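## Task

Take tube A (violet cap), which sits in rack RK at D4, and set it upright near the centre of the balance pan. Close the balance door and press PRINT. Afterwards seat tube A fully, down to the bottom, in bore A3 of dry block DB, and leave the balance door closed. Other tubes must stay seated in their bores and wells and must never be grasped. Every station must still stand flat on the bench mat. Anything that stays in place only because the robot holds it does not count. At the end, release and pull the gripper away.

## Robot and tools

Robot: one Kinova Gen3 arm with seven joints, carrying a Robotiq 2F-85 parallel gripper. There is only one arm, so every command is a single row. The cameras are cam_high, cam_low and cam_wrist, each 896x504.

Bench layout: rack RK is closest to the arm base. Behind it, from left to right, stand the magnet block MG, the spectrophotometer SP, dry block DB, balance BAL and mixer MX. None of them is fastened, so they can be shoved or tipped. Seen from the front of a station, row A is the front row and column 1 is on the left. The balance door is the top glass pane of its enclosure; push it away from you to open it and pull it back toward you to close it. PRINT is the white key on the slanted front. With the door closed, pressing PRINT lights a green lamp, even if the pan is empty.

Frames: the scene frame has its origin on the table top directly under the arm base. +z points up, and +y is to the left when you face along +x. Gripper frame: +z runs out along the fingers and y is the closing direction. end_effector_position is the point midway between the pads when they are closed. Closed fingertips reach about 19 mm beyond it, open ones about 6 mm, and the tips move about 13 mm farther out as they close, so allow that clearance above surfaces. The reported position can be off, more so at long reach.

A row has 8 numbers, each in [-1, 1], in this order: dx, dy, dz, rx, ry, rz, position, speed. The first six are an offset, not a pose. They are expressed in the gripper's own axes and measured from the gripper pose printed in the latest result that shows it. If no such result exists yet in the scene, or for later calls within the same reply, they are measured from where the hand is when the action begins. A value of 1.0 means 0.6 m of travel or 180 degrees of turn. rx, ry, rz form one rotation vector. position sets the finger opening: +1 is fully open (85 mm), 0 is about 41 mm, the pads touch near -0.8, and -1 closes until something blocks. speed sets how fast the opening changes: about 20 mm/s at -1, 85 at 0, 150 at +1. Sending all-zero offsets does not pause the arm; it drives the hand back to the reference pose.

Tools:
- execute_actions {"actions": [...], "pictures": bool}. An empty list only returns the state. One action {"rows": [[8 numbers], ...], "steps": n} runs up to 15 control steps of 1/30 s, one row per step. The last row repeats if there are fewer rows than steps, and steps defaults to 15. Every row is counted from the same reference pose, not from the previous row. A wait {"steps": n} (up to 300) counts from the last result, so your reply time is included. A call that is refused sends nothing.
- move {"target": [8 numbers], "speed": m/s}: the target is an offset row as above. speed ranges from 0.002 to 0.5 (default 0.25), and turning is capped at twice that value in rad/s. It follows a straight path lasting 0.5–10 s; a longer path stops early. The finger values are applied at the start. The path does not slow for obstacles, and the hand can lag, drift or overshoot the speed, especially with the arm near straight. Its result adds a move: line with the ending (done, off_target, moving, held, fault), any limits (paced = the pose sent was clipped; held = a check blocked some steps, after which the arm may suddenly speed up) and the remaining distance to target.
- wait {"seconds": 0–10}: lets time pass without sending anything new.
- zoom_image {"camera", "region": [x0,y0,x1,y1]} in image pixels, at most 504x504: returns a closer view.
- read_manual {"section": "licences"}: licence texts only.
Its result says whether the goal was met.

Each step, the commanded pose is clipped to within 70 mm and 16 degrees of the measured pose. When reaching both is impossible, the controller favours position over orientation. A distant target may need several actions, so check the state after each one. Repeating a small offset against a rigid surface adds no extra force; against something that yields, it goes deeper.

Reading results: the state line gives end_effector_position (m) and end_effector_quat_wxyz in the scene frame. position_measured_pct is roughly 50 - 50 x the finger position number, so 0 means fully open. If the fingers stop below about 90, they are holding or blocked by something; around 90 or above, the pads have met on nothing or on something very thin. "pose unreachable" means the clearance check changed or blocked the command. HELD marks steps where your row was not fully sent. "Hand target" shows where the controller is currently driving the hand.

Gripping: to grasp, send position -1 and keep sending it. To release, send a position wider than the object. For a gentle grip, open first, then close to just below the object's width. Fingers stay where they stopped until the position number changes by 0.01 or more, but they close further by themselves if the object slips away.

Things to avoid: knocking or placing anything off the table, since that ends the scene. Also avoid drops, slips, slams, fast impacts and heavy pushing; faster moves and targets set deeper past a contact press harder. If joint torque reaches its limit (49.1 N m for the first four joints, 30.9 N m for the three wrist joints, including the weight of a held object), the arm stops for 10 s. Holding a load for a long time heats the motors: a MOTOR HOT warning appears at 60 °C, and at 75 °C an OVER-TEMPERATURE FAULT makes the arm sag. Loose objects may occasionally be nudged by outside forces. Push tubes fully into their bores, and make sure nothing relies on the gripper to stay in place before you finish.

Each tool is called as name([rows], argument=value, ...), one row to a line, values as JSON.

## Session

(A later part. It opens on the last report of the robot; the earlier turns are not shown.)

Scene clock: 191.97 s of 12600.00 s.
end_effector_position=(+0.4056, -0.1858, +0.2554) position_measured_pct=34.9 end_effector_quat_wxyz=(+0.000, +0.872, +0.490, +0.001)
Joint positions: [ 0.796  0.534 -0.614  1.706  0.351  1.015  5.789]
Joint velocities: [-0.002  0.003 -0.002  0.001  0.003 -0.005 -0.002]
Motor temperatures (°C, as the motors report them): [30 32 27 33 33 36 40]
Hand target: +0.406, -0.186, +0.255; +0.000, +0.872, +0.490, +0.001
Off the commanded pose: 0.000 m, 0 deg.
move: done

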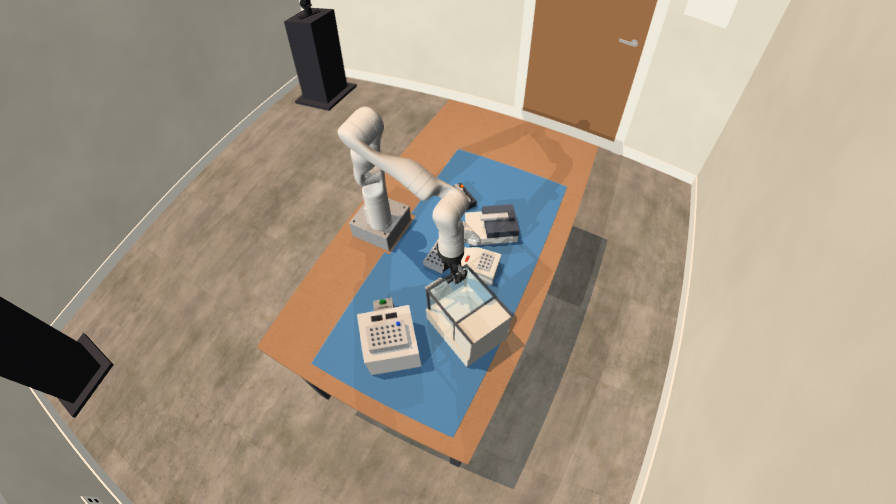

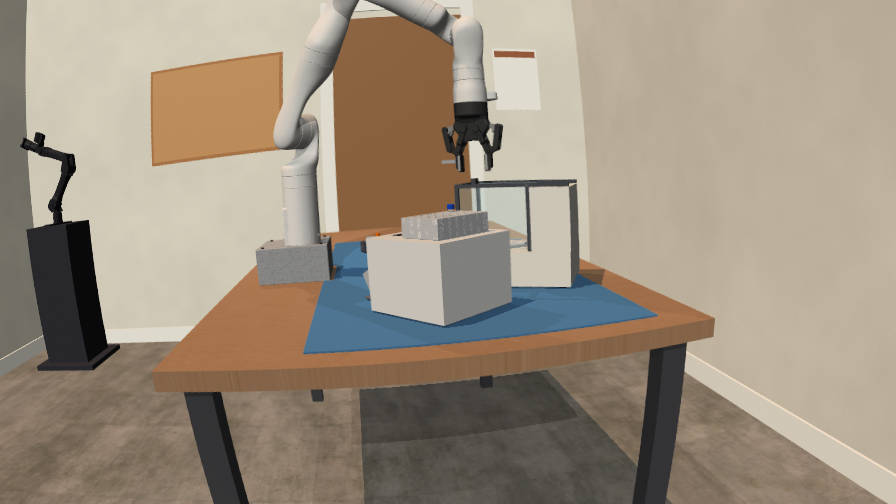

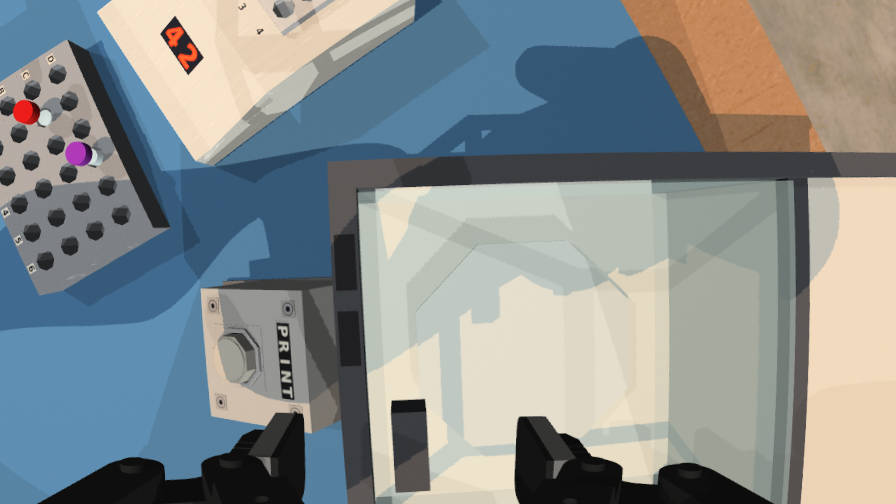

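move(target=[0,0,0.03,0,0,0,0.2,0], speed=0.03)

zoom_image(camera="cam_low", region=[420, 120, 540, 220])

Scene clock: 199.97 s of 12600.00 s.
end_effector_position=(+0.4057, -0.1859, +0.2376) position_measured_pct=40.1 end_effector_quat_wxyz=(+0.000, +0.872, +0.490, +0.001)
Joint positions: [ 0.787  0.56  -0.602  1.731  0.372  0.968  5.771]
Joint velocities: [-0.001  0.002  0.    -0.     0.001 -0.002 -0.001]
Motor temperatures (°C, as the motors report them): [30 32 27 33 33 36 40]
Hand target: +0.406, -0.186, +0.237; +0.000, +0.872, +0.490, +0.001
Off the commanded pose: 0.000 m, 0 deg.
move: done

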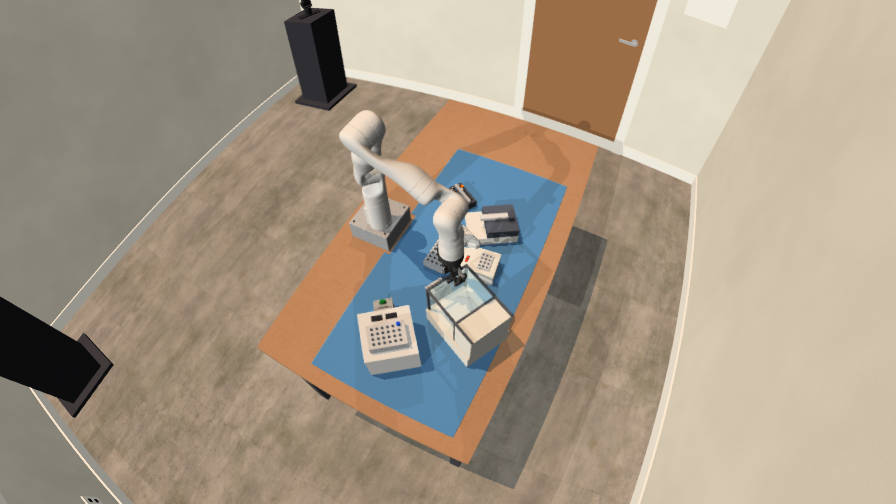

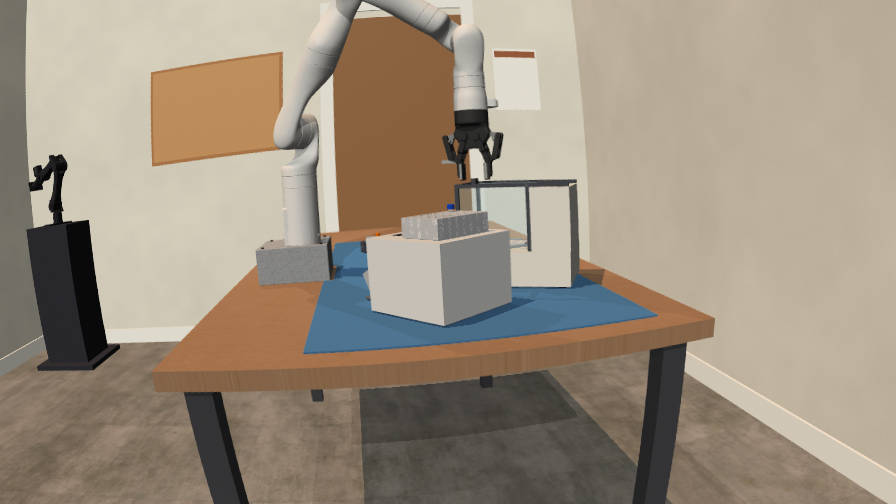

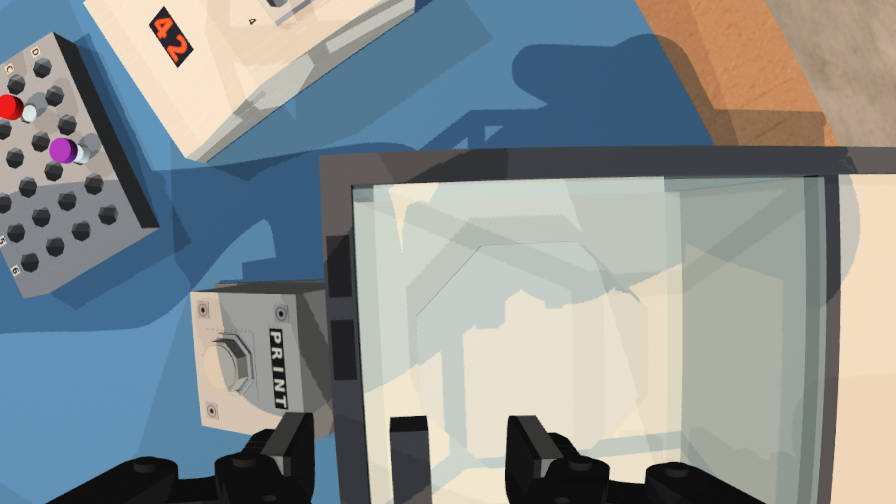

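Region (420, 120, 540, 220) of cam_low's 896x504 image, scaled by 4.200, with more detail than that image has.

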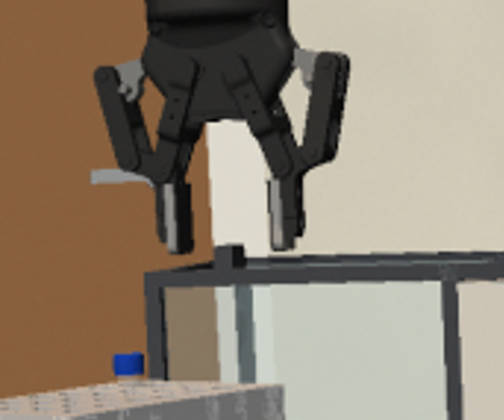

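move(target=[0,0,0.006,0,0,0,0.2,0], speed=0.02)

execute_actions([
  {"rows":[[0,0,0,0,0,0,-1,-0.5]],"steps":15},
], pictures=false)

execute_actions([
  {"rows":[[0,0,0,0,0,0,-1,-0.5]],"steps":10},
])

Scene clock: 209.47 s of 12600.00 s.
end_effector_position=(+0.4057, -0.1859, +0.2340) position_measured_pct=40.1 end_effector_quat_wxyz=(+0.000, +0.872, +0.490, +0.001)
Joint positions: [ 0.785  0.565 -0.599  1.736  0.376  0.959  5.768]
Joint velocities: [-0.001  0.001  0.001  0.001  0.002 -0.002  0.001]
Motor temperatures (°C, as the motors report them): [30 32 27 33 33 36 40]
Hand target: +0.406, -0.186, +0.234; +0.000, +0.872, +0.490, +0.001
Off the commanded pose: 0.000 m, 0 deg.
move: done

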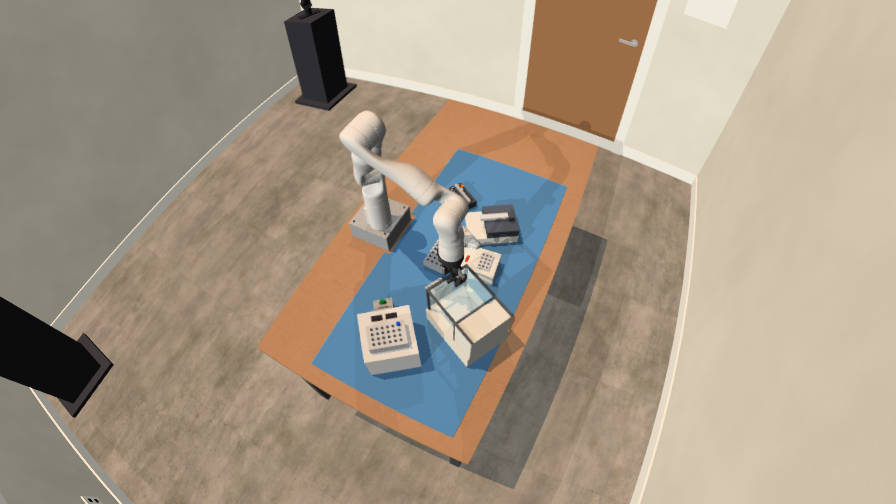

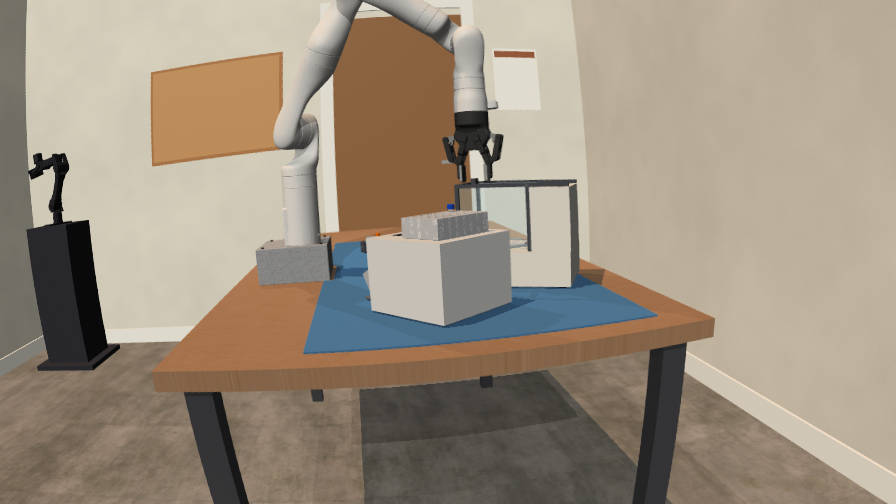

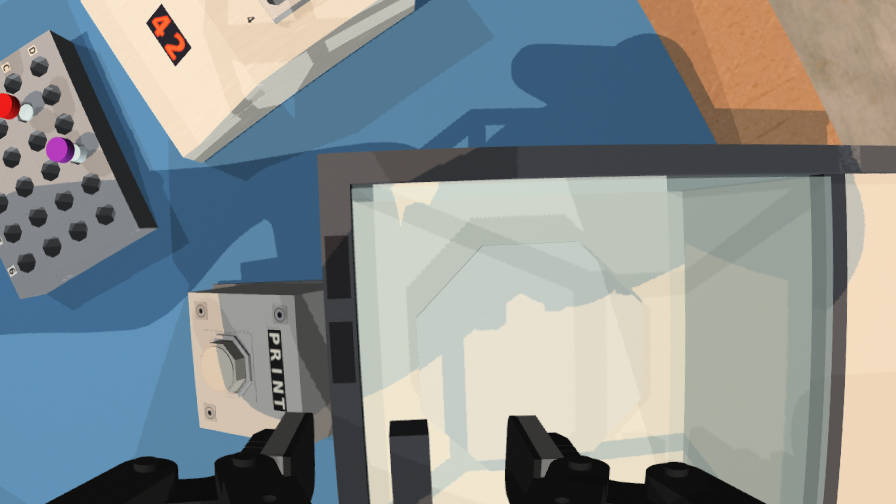

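Scene clock: 209.97 s of 12600.00 s.
end_effector_position=(+0.4059, -0.1858, +0.2350) position_measured_pct=62.7 end_effector_quat_wxyz=(+0.001, +0.872, +0.490, +0.001)
Joint positions: [ 0.785  0.563 -0.6    1.735  0.376  0.96   5.768]
Joint velocities: [ 0.    -0.007 -0.002 -0.004 -0.001  0.003 -0.   ]
Motor temperatures (°C, as the motors report them): [30 32 27 33 33 36 40]
Hand target: +0.406, -0.186, +0.234; +0.000, +0.872, +0.490, +0.001
Off the commanded pose: 0.001 m, 0 deg.
Steps of this call (steps 1 to 15: all 15 steps of this action). Readings (end_effector_position | what the end effector reports):
1: (+0.4057, -0.1859, +0.2340) | position_measured_pct=40.1
2: (+0.4057, -0.1859, +0.2340) | position_measured_pct=40.5
4: (+0.4057, -0.1859, +0.2341) | position_measured_pct=42.9
8: (+0.4057, -0.1859, +0.2340) | position_measured_pct=49.6
15: the state above

Scene clock: 210.30 s of 12600.00 s.
end_effector_position=(+0.4060, -0.1856, +0.2355) position_measured_pct=80.6 end_effector_quat_wxyz=(+0.001, +0.871, +0.491, +0.001)
Joint positions: [ 0.785  0.562 -0.6    1.735  0.376  0.961  5.768]
Joint velocities: [-0.004 -0.003 -0.006  0.002  0.012  0.007  0.016]
Motor temperatures (°C, as the motors report them): [30 32 27 33 33 36 40]
Hand target: +0.406, -0.186, +0.235; +0.001, +0.872, +0.490, +0.001
Off the commanded pose: 0.001 m, 0 deg.
Steps of this call (steps 1 to 10: all 10 steps of this action). Readings (end_effector_position | what the end effector reports):
1: (+0.4059, -0.1858, +0.2352) | position_measured_pct=64.3
2: (+0.4060, -0.1858, +0.2353) | position_measured_pct=66.3
4: (+0.4060, -0.1858, +0.2354) | position_measured_pct=69.8
8: (+0.4060, -0.1857, +0.2355) | position_measured_pct=77.4
10: the state above

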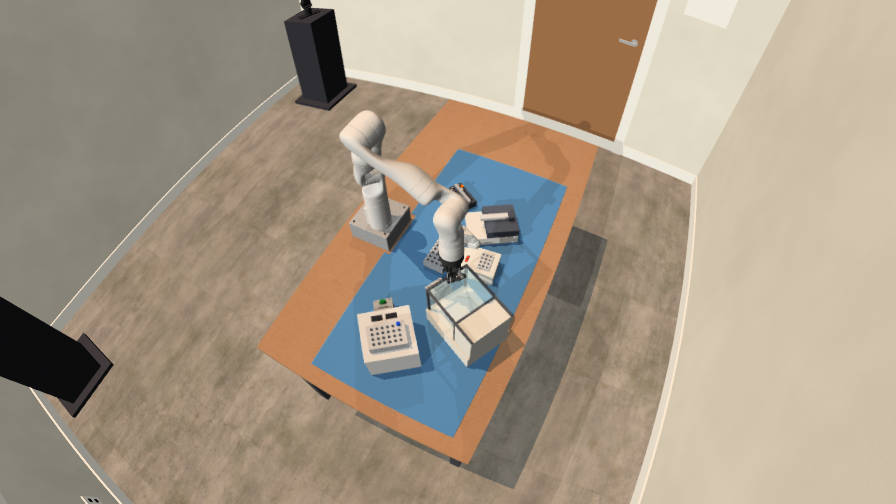

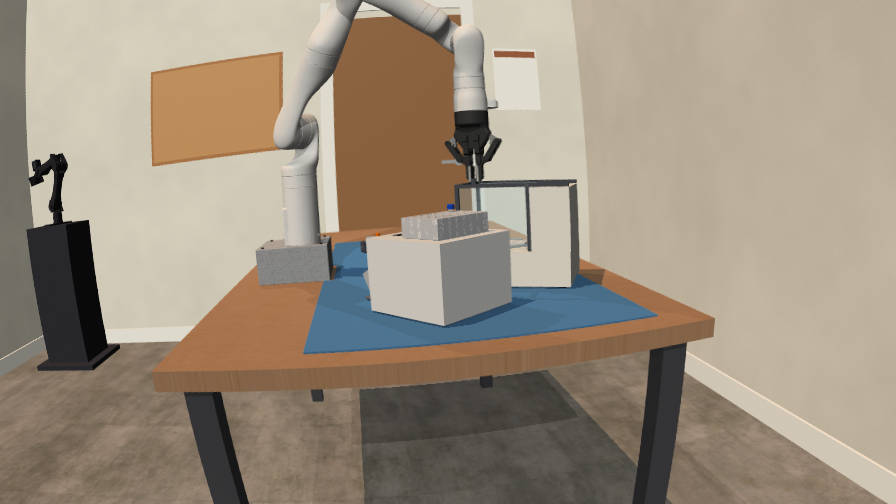

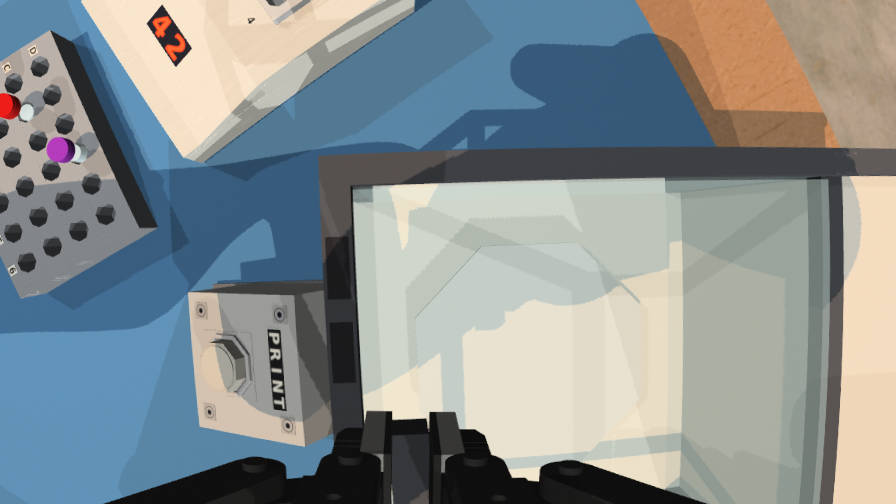

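move(target=[0,0.167,-0.002,0,0,0,-1,-0.5], speed=0.04)

Scene clock: 215.60 s of 12600.00 s.
end_effector_position=(+0.4932, -0.2315, +0.2364) position_measured_pct=84.1 end_effector_quat_wxyz=(-0.002, +0.869, +0.495, +0.003)
Joint positions: [ 0.709  0.751 -0.56   1.36   0.403  1.146  5.846]
Joint velocities: [-0.004  0.002  0.006 -0.005 -0.002  0.002  0.004]
Motor temperatures (°C, as the motors report them): [30 32 27 33 33 36 40]
Hand target: +0.492, -0.237, +0.237; +0.001, +0.871, +0.491, +0.001
Off the commanded pose: 0.006 m, 1 deg.
move: off_target

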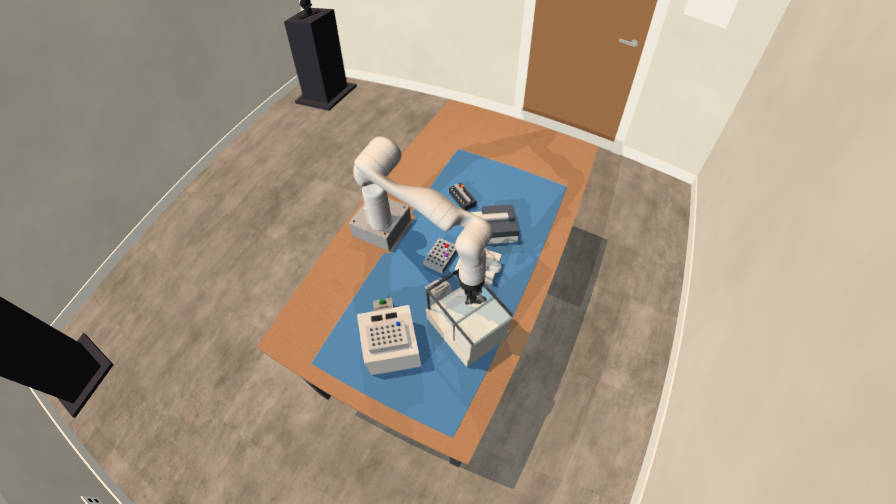

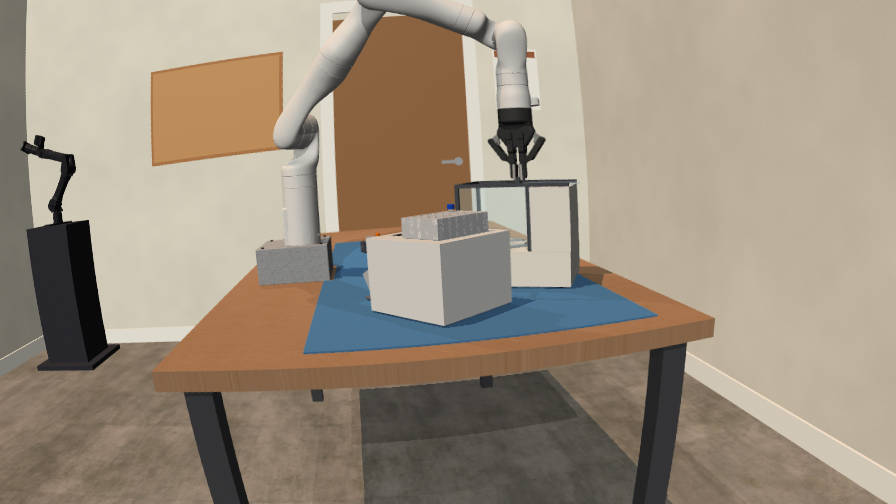

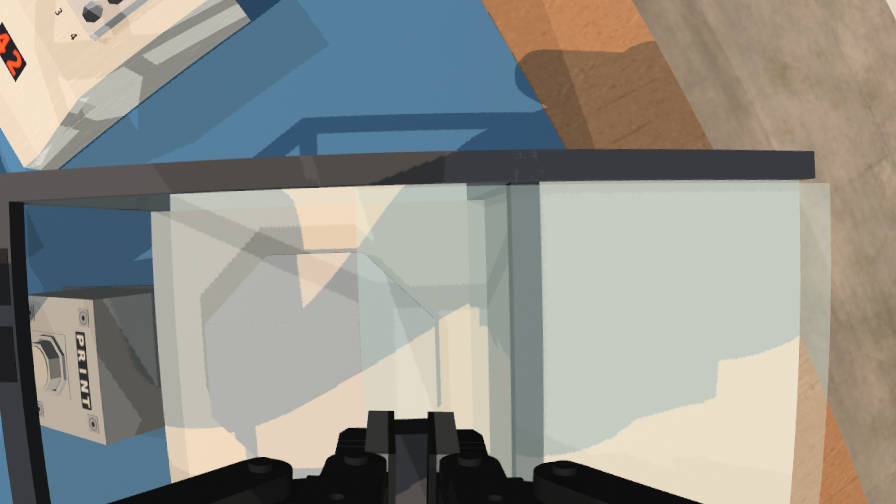

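move(target=[0.0045,0.083,0,0,0,0,-1,-0.5], speed=0.03)

Scene clock: 221.80 s of 12600.00 s.
end_effector_position=(+0.5327, -0.2506, +0.2423) position_measured_pct=84.1 end_effector_quat_wxyz=(-0.005, +0.868, +0.497, -0.001)
Joint positions: [ 0.661  0.845 -0.545  1.14   0.412  1.273  5.892]
Joint velocities: [-0.002  0.003 -0.001 -0.006  0.001  0.006  0.001]
Motor temperatures (°C, as the motors report them): [30 32 27 34 33 36 40]
Hand target: +0.537, -0.254, +0.237; -0.002, +0.869, +0.495, +0.003
Off the commanded pose: 0.008 m, 1 deg.
move: off_target

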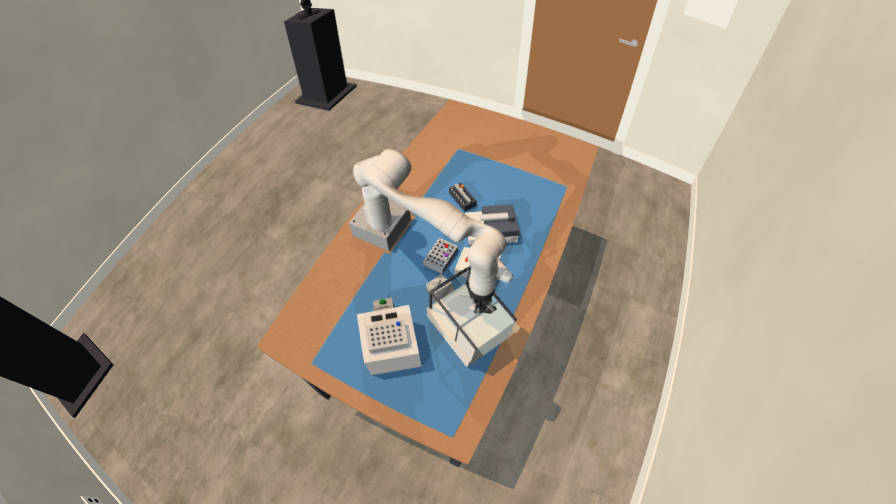

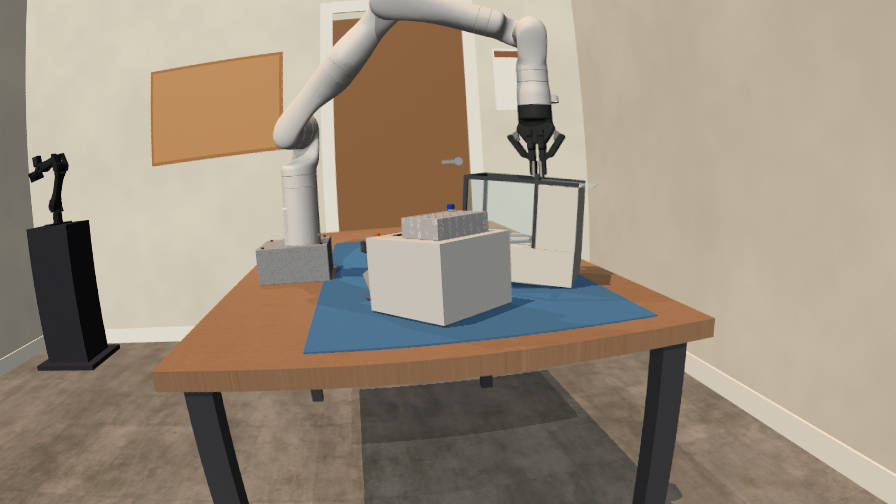

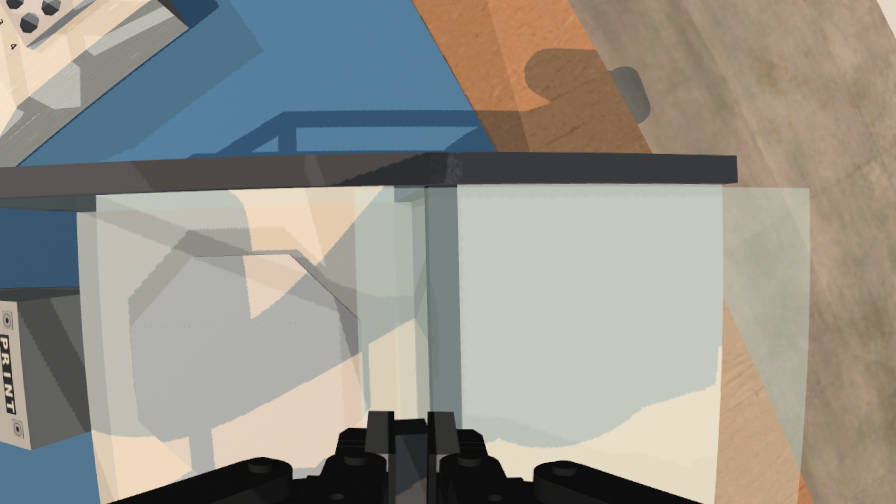

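move(target=[0,-0.012,0.008,0,0,0,-1,0], speed=0.02)

Scene clock: 224.87 s of 12600.00 s.
end_effector_position=(+0.5224, -0.2451, +0.2395) position_measured_pct=84.1 end_effector_quat_wxyz=(-0.008, +0.867, +0.498, -0.005)
Joint positions: [ 0.668  0.829 -0.548  1.186  0.411  1.256  5.883]
Joint velocities: [ 0.003 -0.004 -0.002  0.01   0.002 -0.005 -0.002]
Motor temperatures (°C, as the motors report them): [30 32 27 34 33 36 40]
Hand target: +0.526, -0.247, +0.238; -0.005, +0.868, +0.497, -0.001
Off the commanded pose: 0.005 m, 1 deg.
move: off_target

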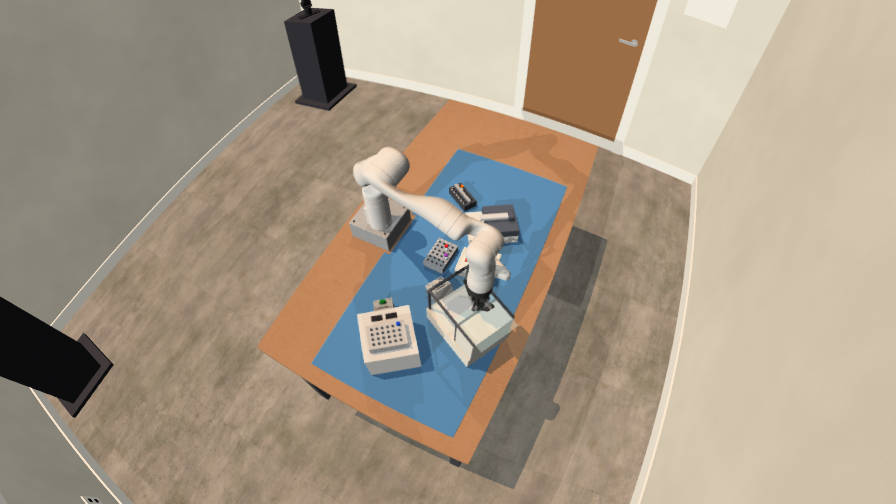

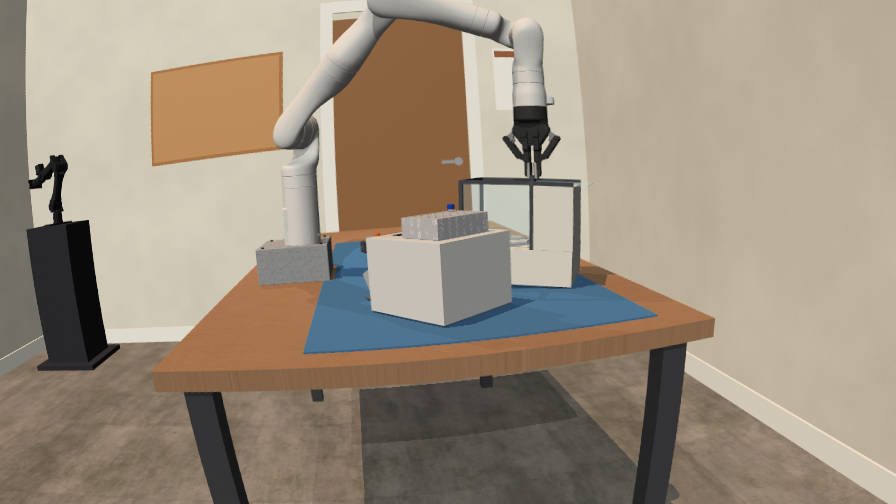

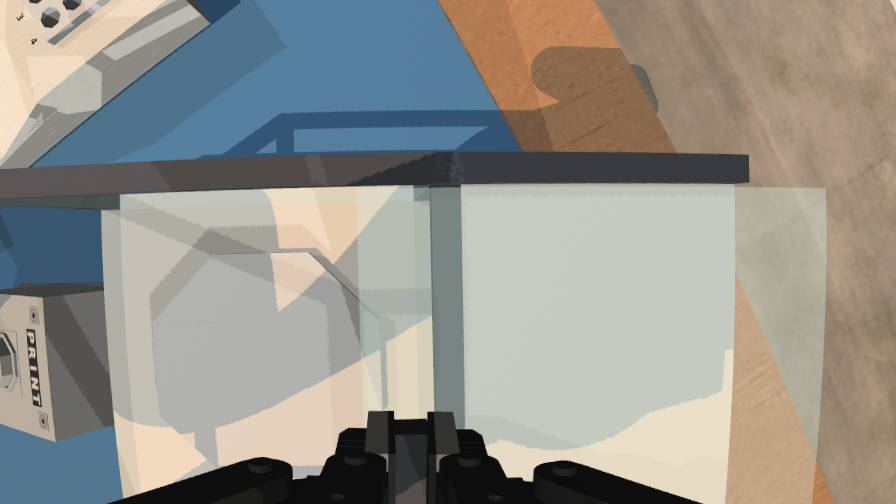

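Now release and lift.

execute_actions([
  {"rows":[[0,0,0,0,0,0,0.2,-0.3]],"steps":15},
], pictures=false)

move(target=[0,-0.1,-0.3,0,0,0.172,0.2,0], speed=0.12)

Scene clock: 229.47 s of 12600.00 s.
end_effector_position=(+0.5223, -0.2450, +0.2391) position_measured_pct=56.3 end_effector_quat_wxyz=(-0.009, +0.867, +0.498, -0.005)
Joint positions: [ 0.668  0.829 -0.548  1.186  0.411  1.256  5.883]
Joint velocities: [-0.    -0.006 -0.001 -0.005 -0.    -0.    -0.   ]
Motor temperatures (°C, as the motors report them): [30 32 27 34 33 36 40]
Hand target: +0.522, -0.245, +0.239; -0.008, +0.867, +0.498, -0.005
Off the commanded pose: 0.000 m, 0 deg.
Steps of this call (steps 1 to 123: nothing new was sent; steps 124 to 138: all 15 steps of this action). Readings (end_effector_position | what the end effector reports):
124: (+0.5221, -0.2450, +0.2397) | position_measured_pct=84.1
125: (+0.5213, -0.2447, +0.2396) | position_measured_pct=84.1
127: (+0.5193, -0.2438, +0.2383) | position_measured_pct=80.6
131: (+0.5177, -0.2433, +0.2360) | position_measured_pct=72.2
138: the state above

Scene clock: 232.60 s of 12600.00 s.
end_effector_position=(+0.4731, -0.2166, +0.4202) position_measured_pct=40.1 end_effector_quat_wxyz=(-0.007, +0.968, +0.249, -0.007)
Joint positions: [ 0.632  0.564 -0.48   1.045  0.244  1.606  5.429]
Joint velocities: [-0.001 -0.001 -0.001 -0.002 -0.001  0.002 -0.003]
Motor temperatures (°C, as the motors report them): [30 32 27 34 33 36 40]
Hand target: +0.473, -0.217, +0.420; -0.007, +0.968, +0.249, -0.007
Off the commanded pose: 0.001 m, 0 deg.
move: done

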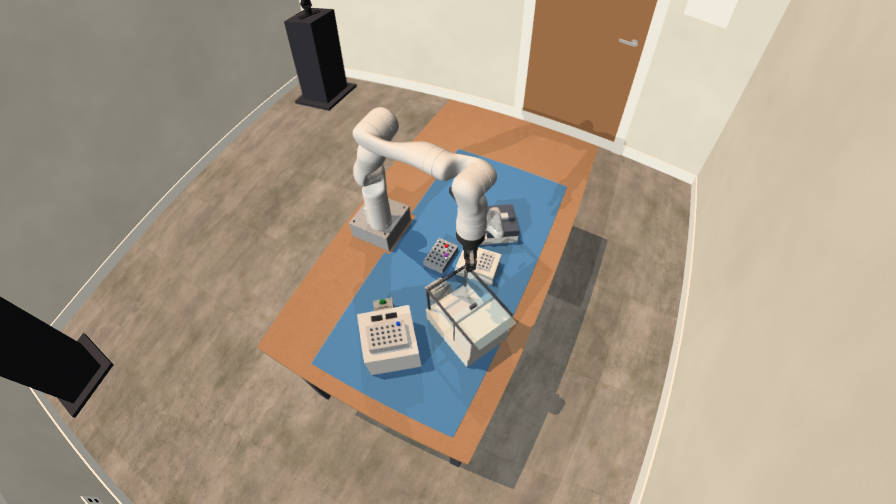

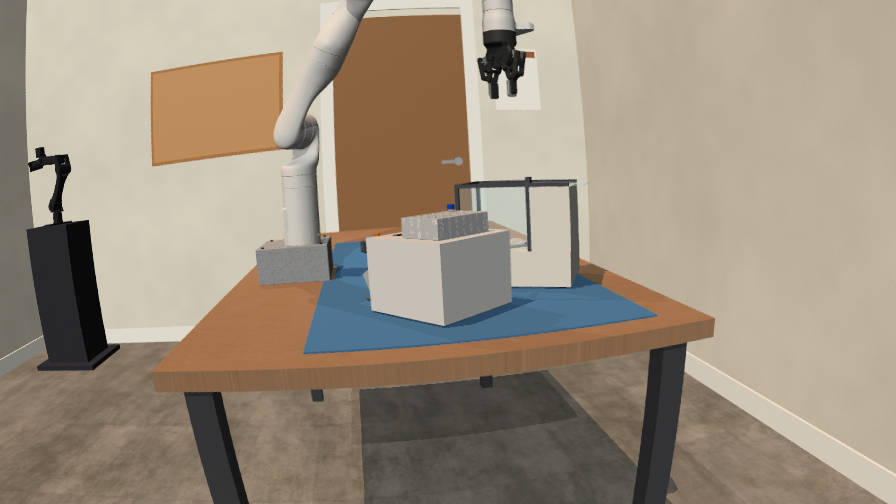

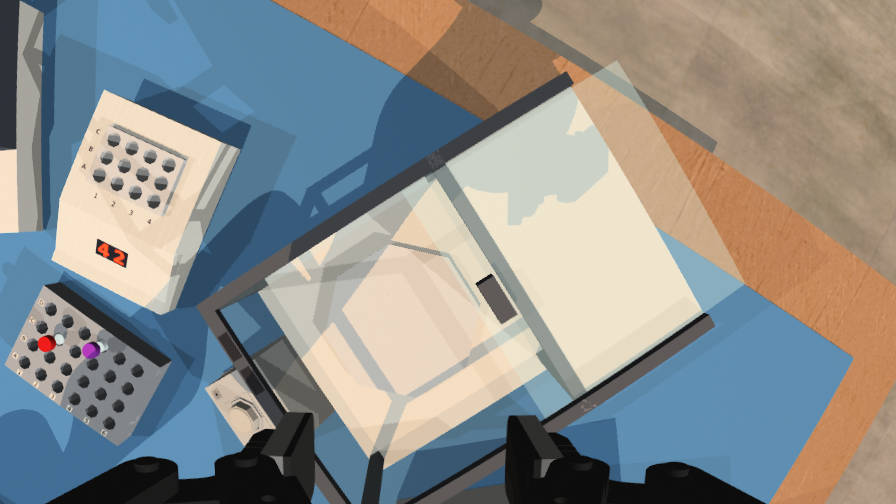

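move(target=[-0.09,-0.443,0.37,-0.0054,0.0032,0.1606,0,0])

Scene clock: 261.10 s of 12600.00 s.
end_effector_position=(+0.2935, -0.0099, +0.2027) position_measured_pct=49.6 end_effector_quat_wxyz=(+0.003, +1.000, -0.002, -0.002)
Joint positions: [ 0.333  0.323 -0.468  2.253  0.256  0.62   4.376]
Joint velocities: [-0.024  0.002 -0.001  0.003  0.015 -0.005 -0.024]
Motor temperatures (°C, as the motors report them): [30 33 27 34 33 36 40]
Hand target: +0.293, -0.009, +0.203; +0.003, +1.000, -0.001, -0.002
Off the commanded pose: 0.002 m, 0 deg.
move: done

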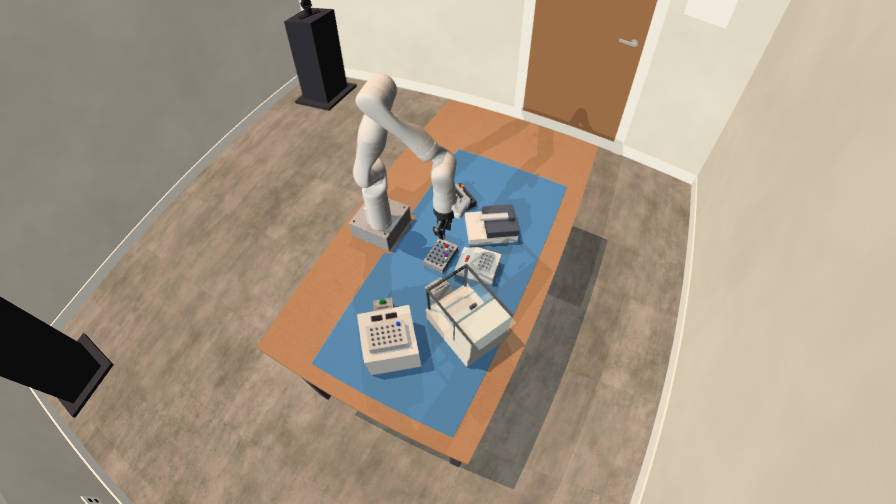

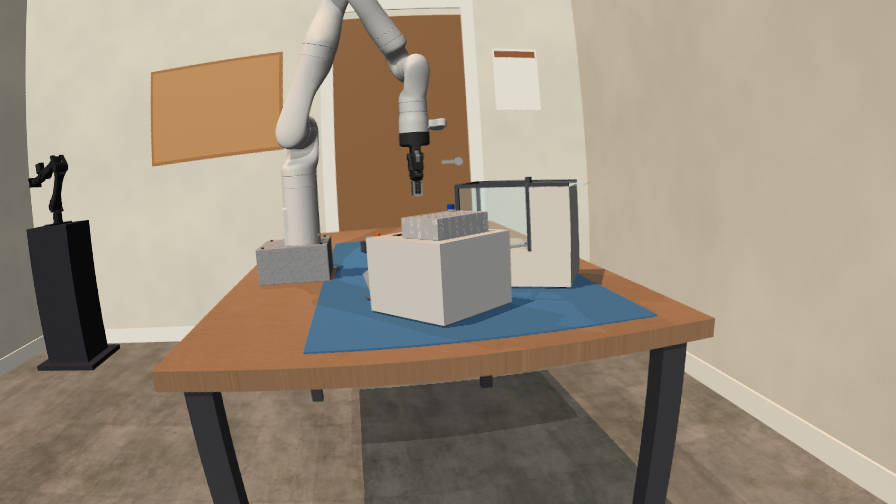

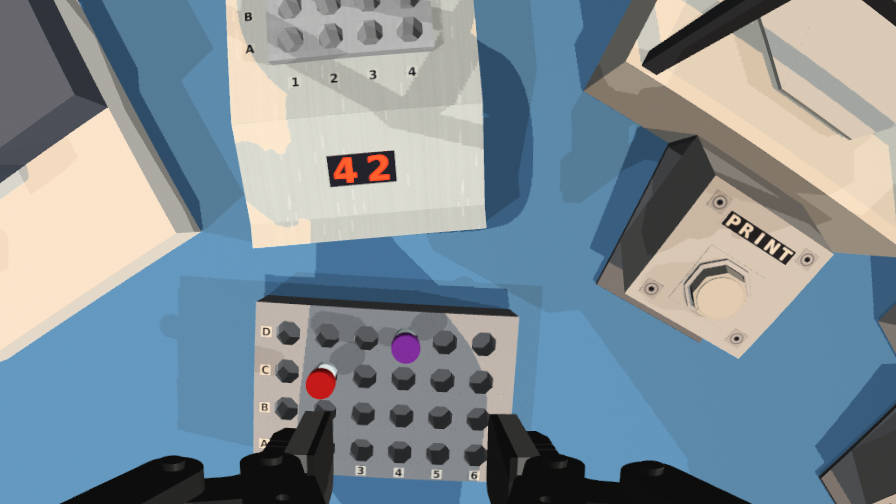

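move(target=[0.0065,-0.001,0.251,0,0,0,0,0], speed=0.1)

Scene clock: 267.73 s of 12600.00 s.
end_effector_position=(+0.2977, -0.0105, +0.0527) position_measured_pct=49.6 end_effector_quat_wxyz=(+0.003, +1.000, -0.003, -0.001)
Joint positions: [-0.028  0.762 -0.024  2.355  0.61   0.037  4.044]
Joint velocities: [-0.012  0.007  0.004  0.002 -0.002 -0.005 -0.001]
Motor temperatures (°C, as the motors report them): [30 33 27 34 33 36 40]
Hand target: +0.298, -0.010, +0.052; +0.003, +1.000, -0.002, -0.001
Off the commanded pose: 0.001 m, 0 deg.
move: done

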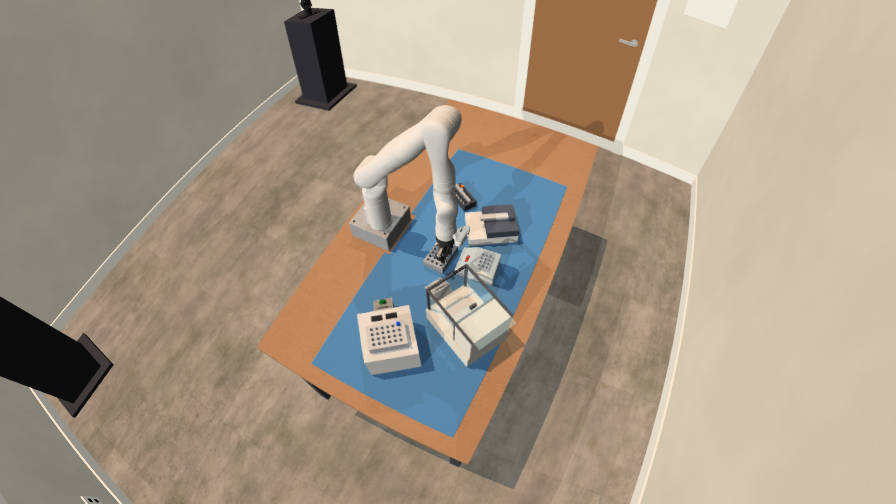

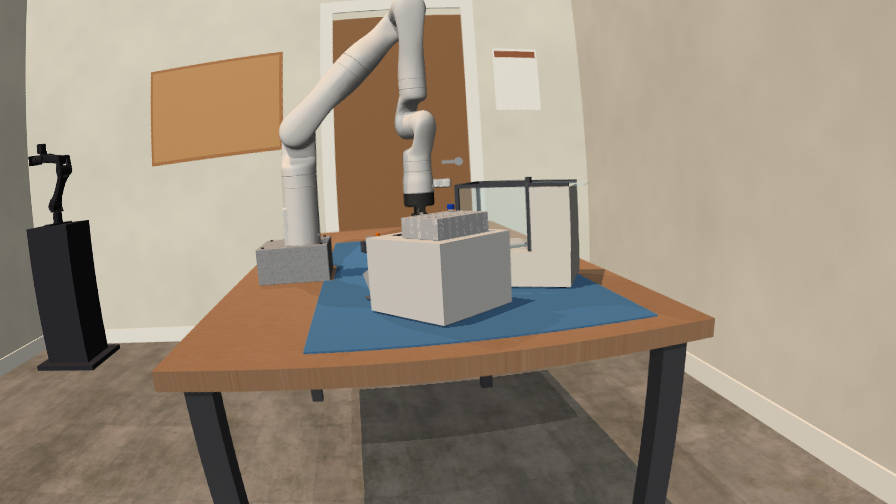

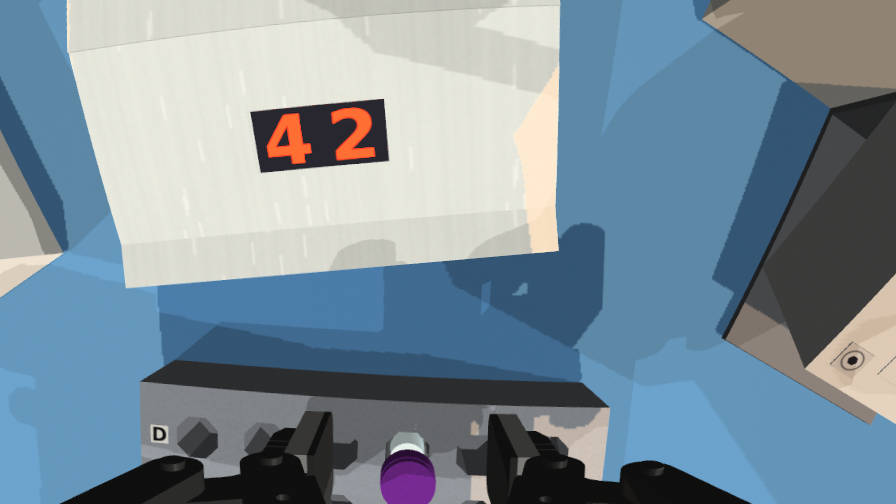

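Close on the cap.

move(target=[0,0,0,0,0,0,-1,-0.5])

Scene clock: 270.33 s of 12600.00 s.
end_effector_position=(+0.2979, -0.0102, +0.0529) position_measured_pct=82.9 end_effector_quat_wxyz=(+0.003, +1.000, -0.003, -0.001)
Joint positions: [-0.029  0.761 -0.024  2.355  0.61   0.037  4.044]
Joint velocities: [-0.    -0.    -0.    -0.002  0.     0.001  0.   ]
Motor temperatures (°C, as the motors report them): [30 33 27 34 33 36 40]
Hand target: +0.298, -0.011, +0.053; +0.003, +1.000, -0.003, -0.001
Off the commanded pose: 0.000 m, 0 deg.
move: done

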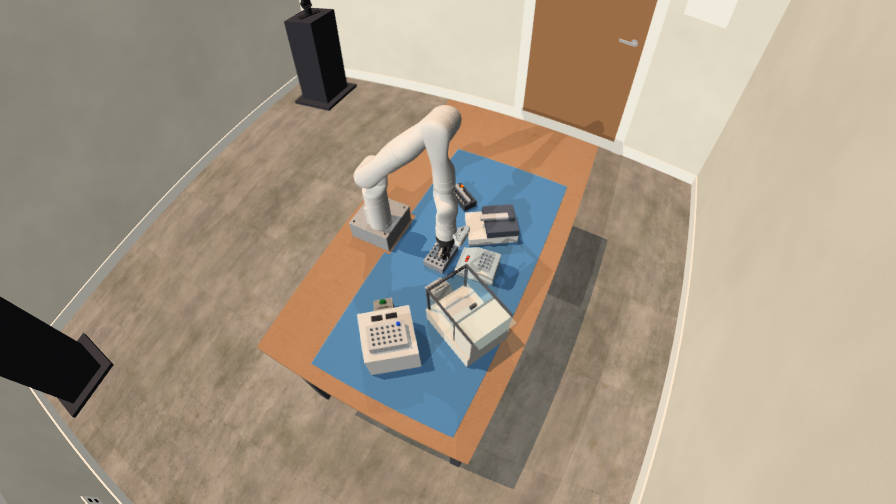

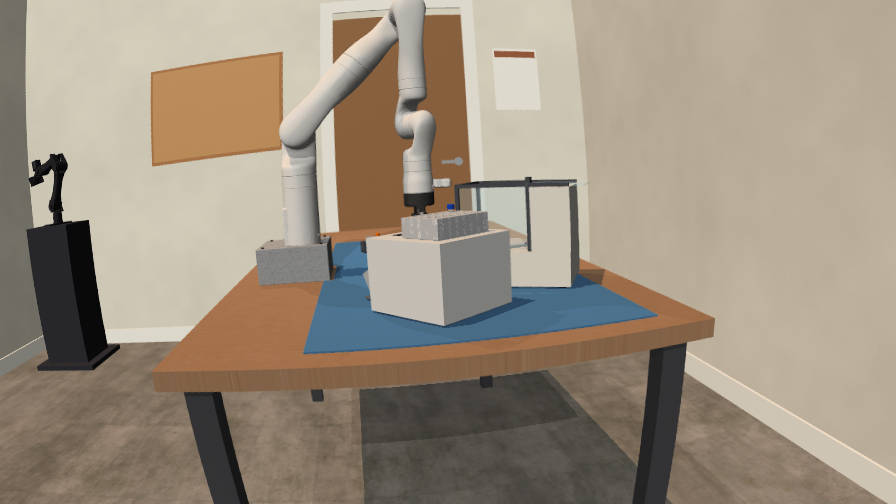

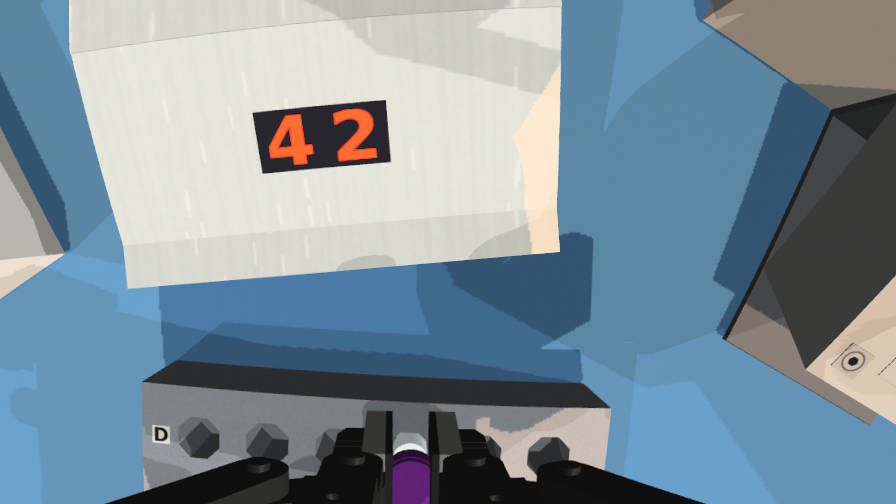

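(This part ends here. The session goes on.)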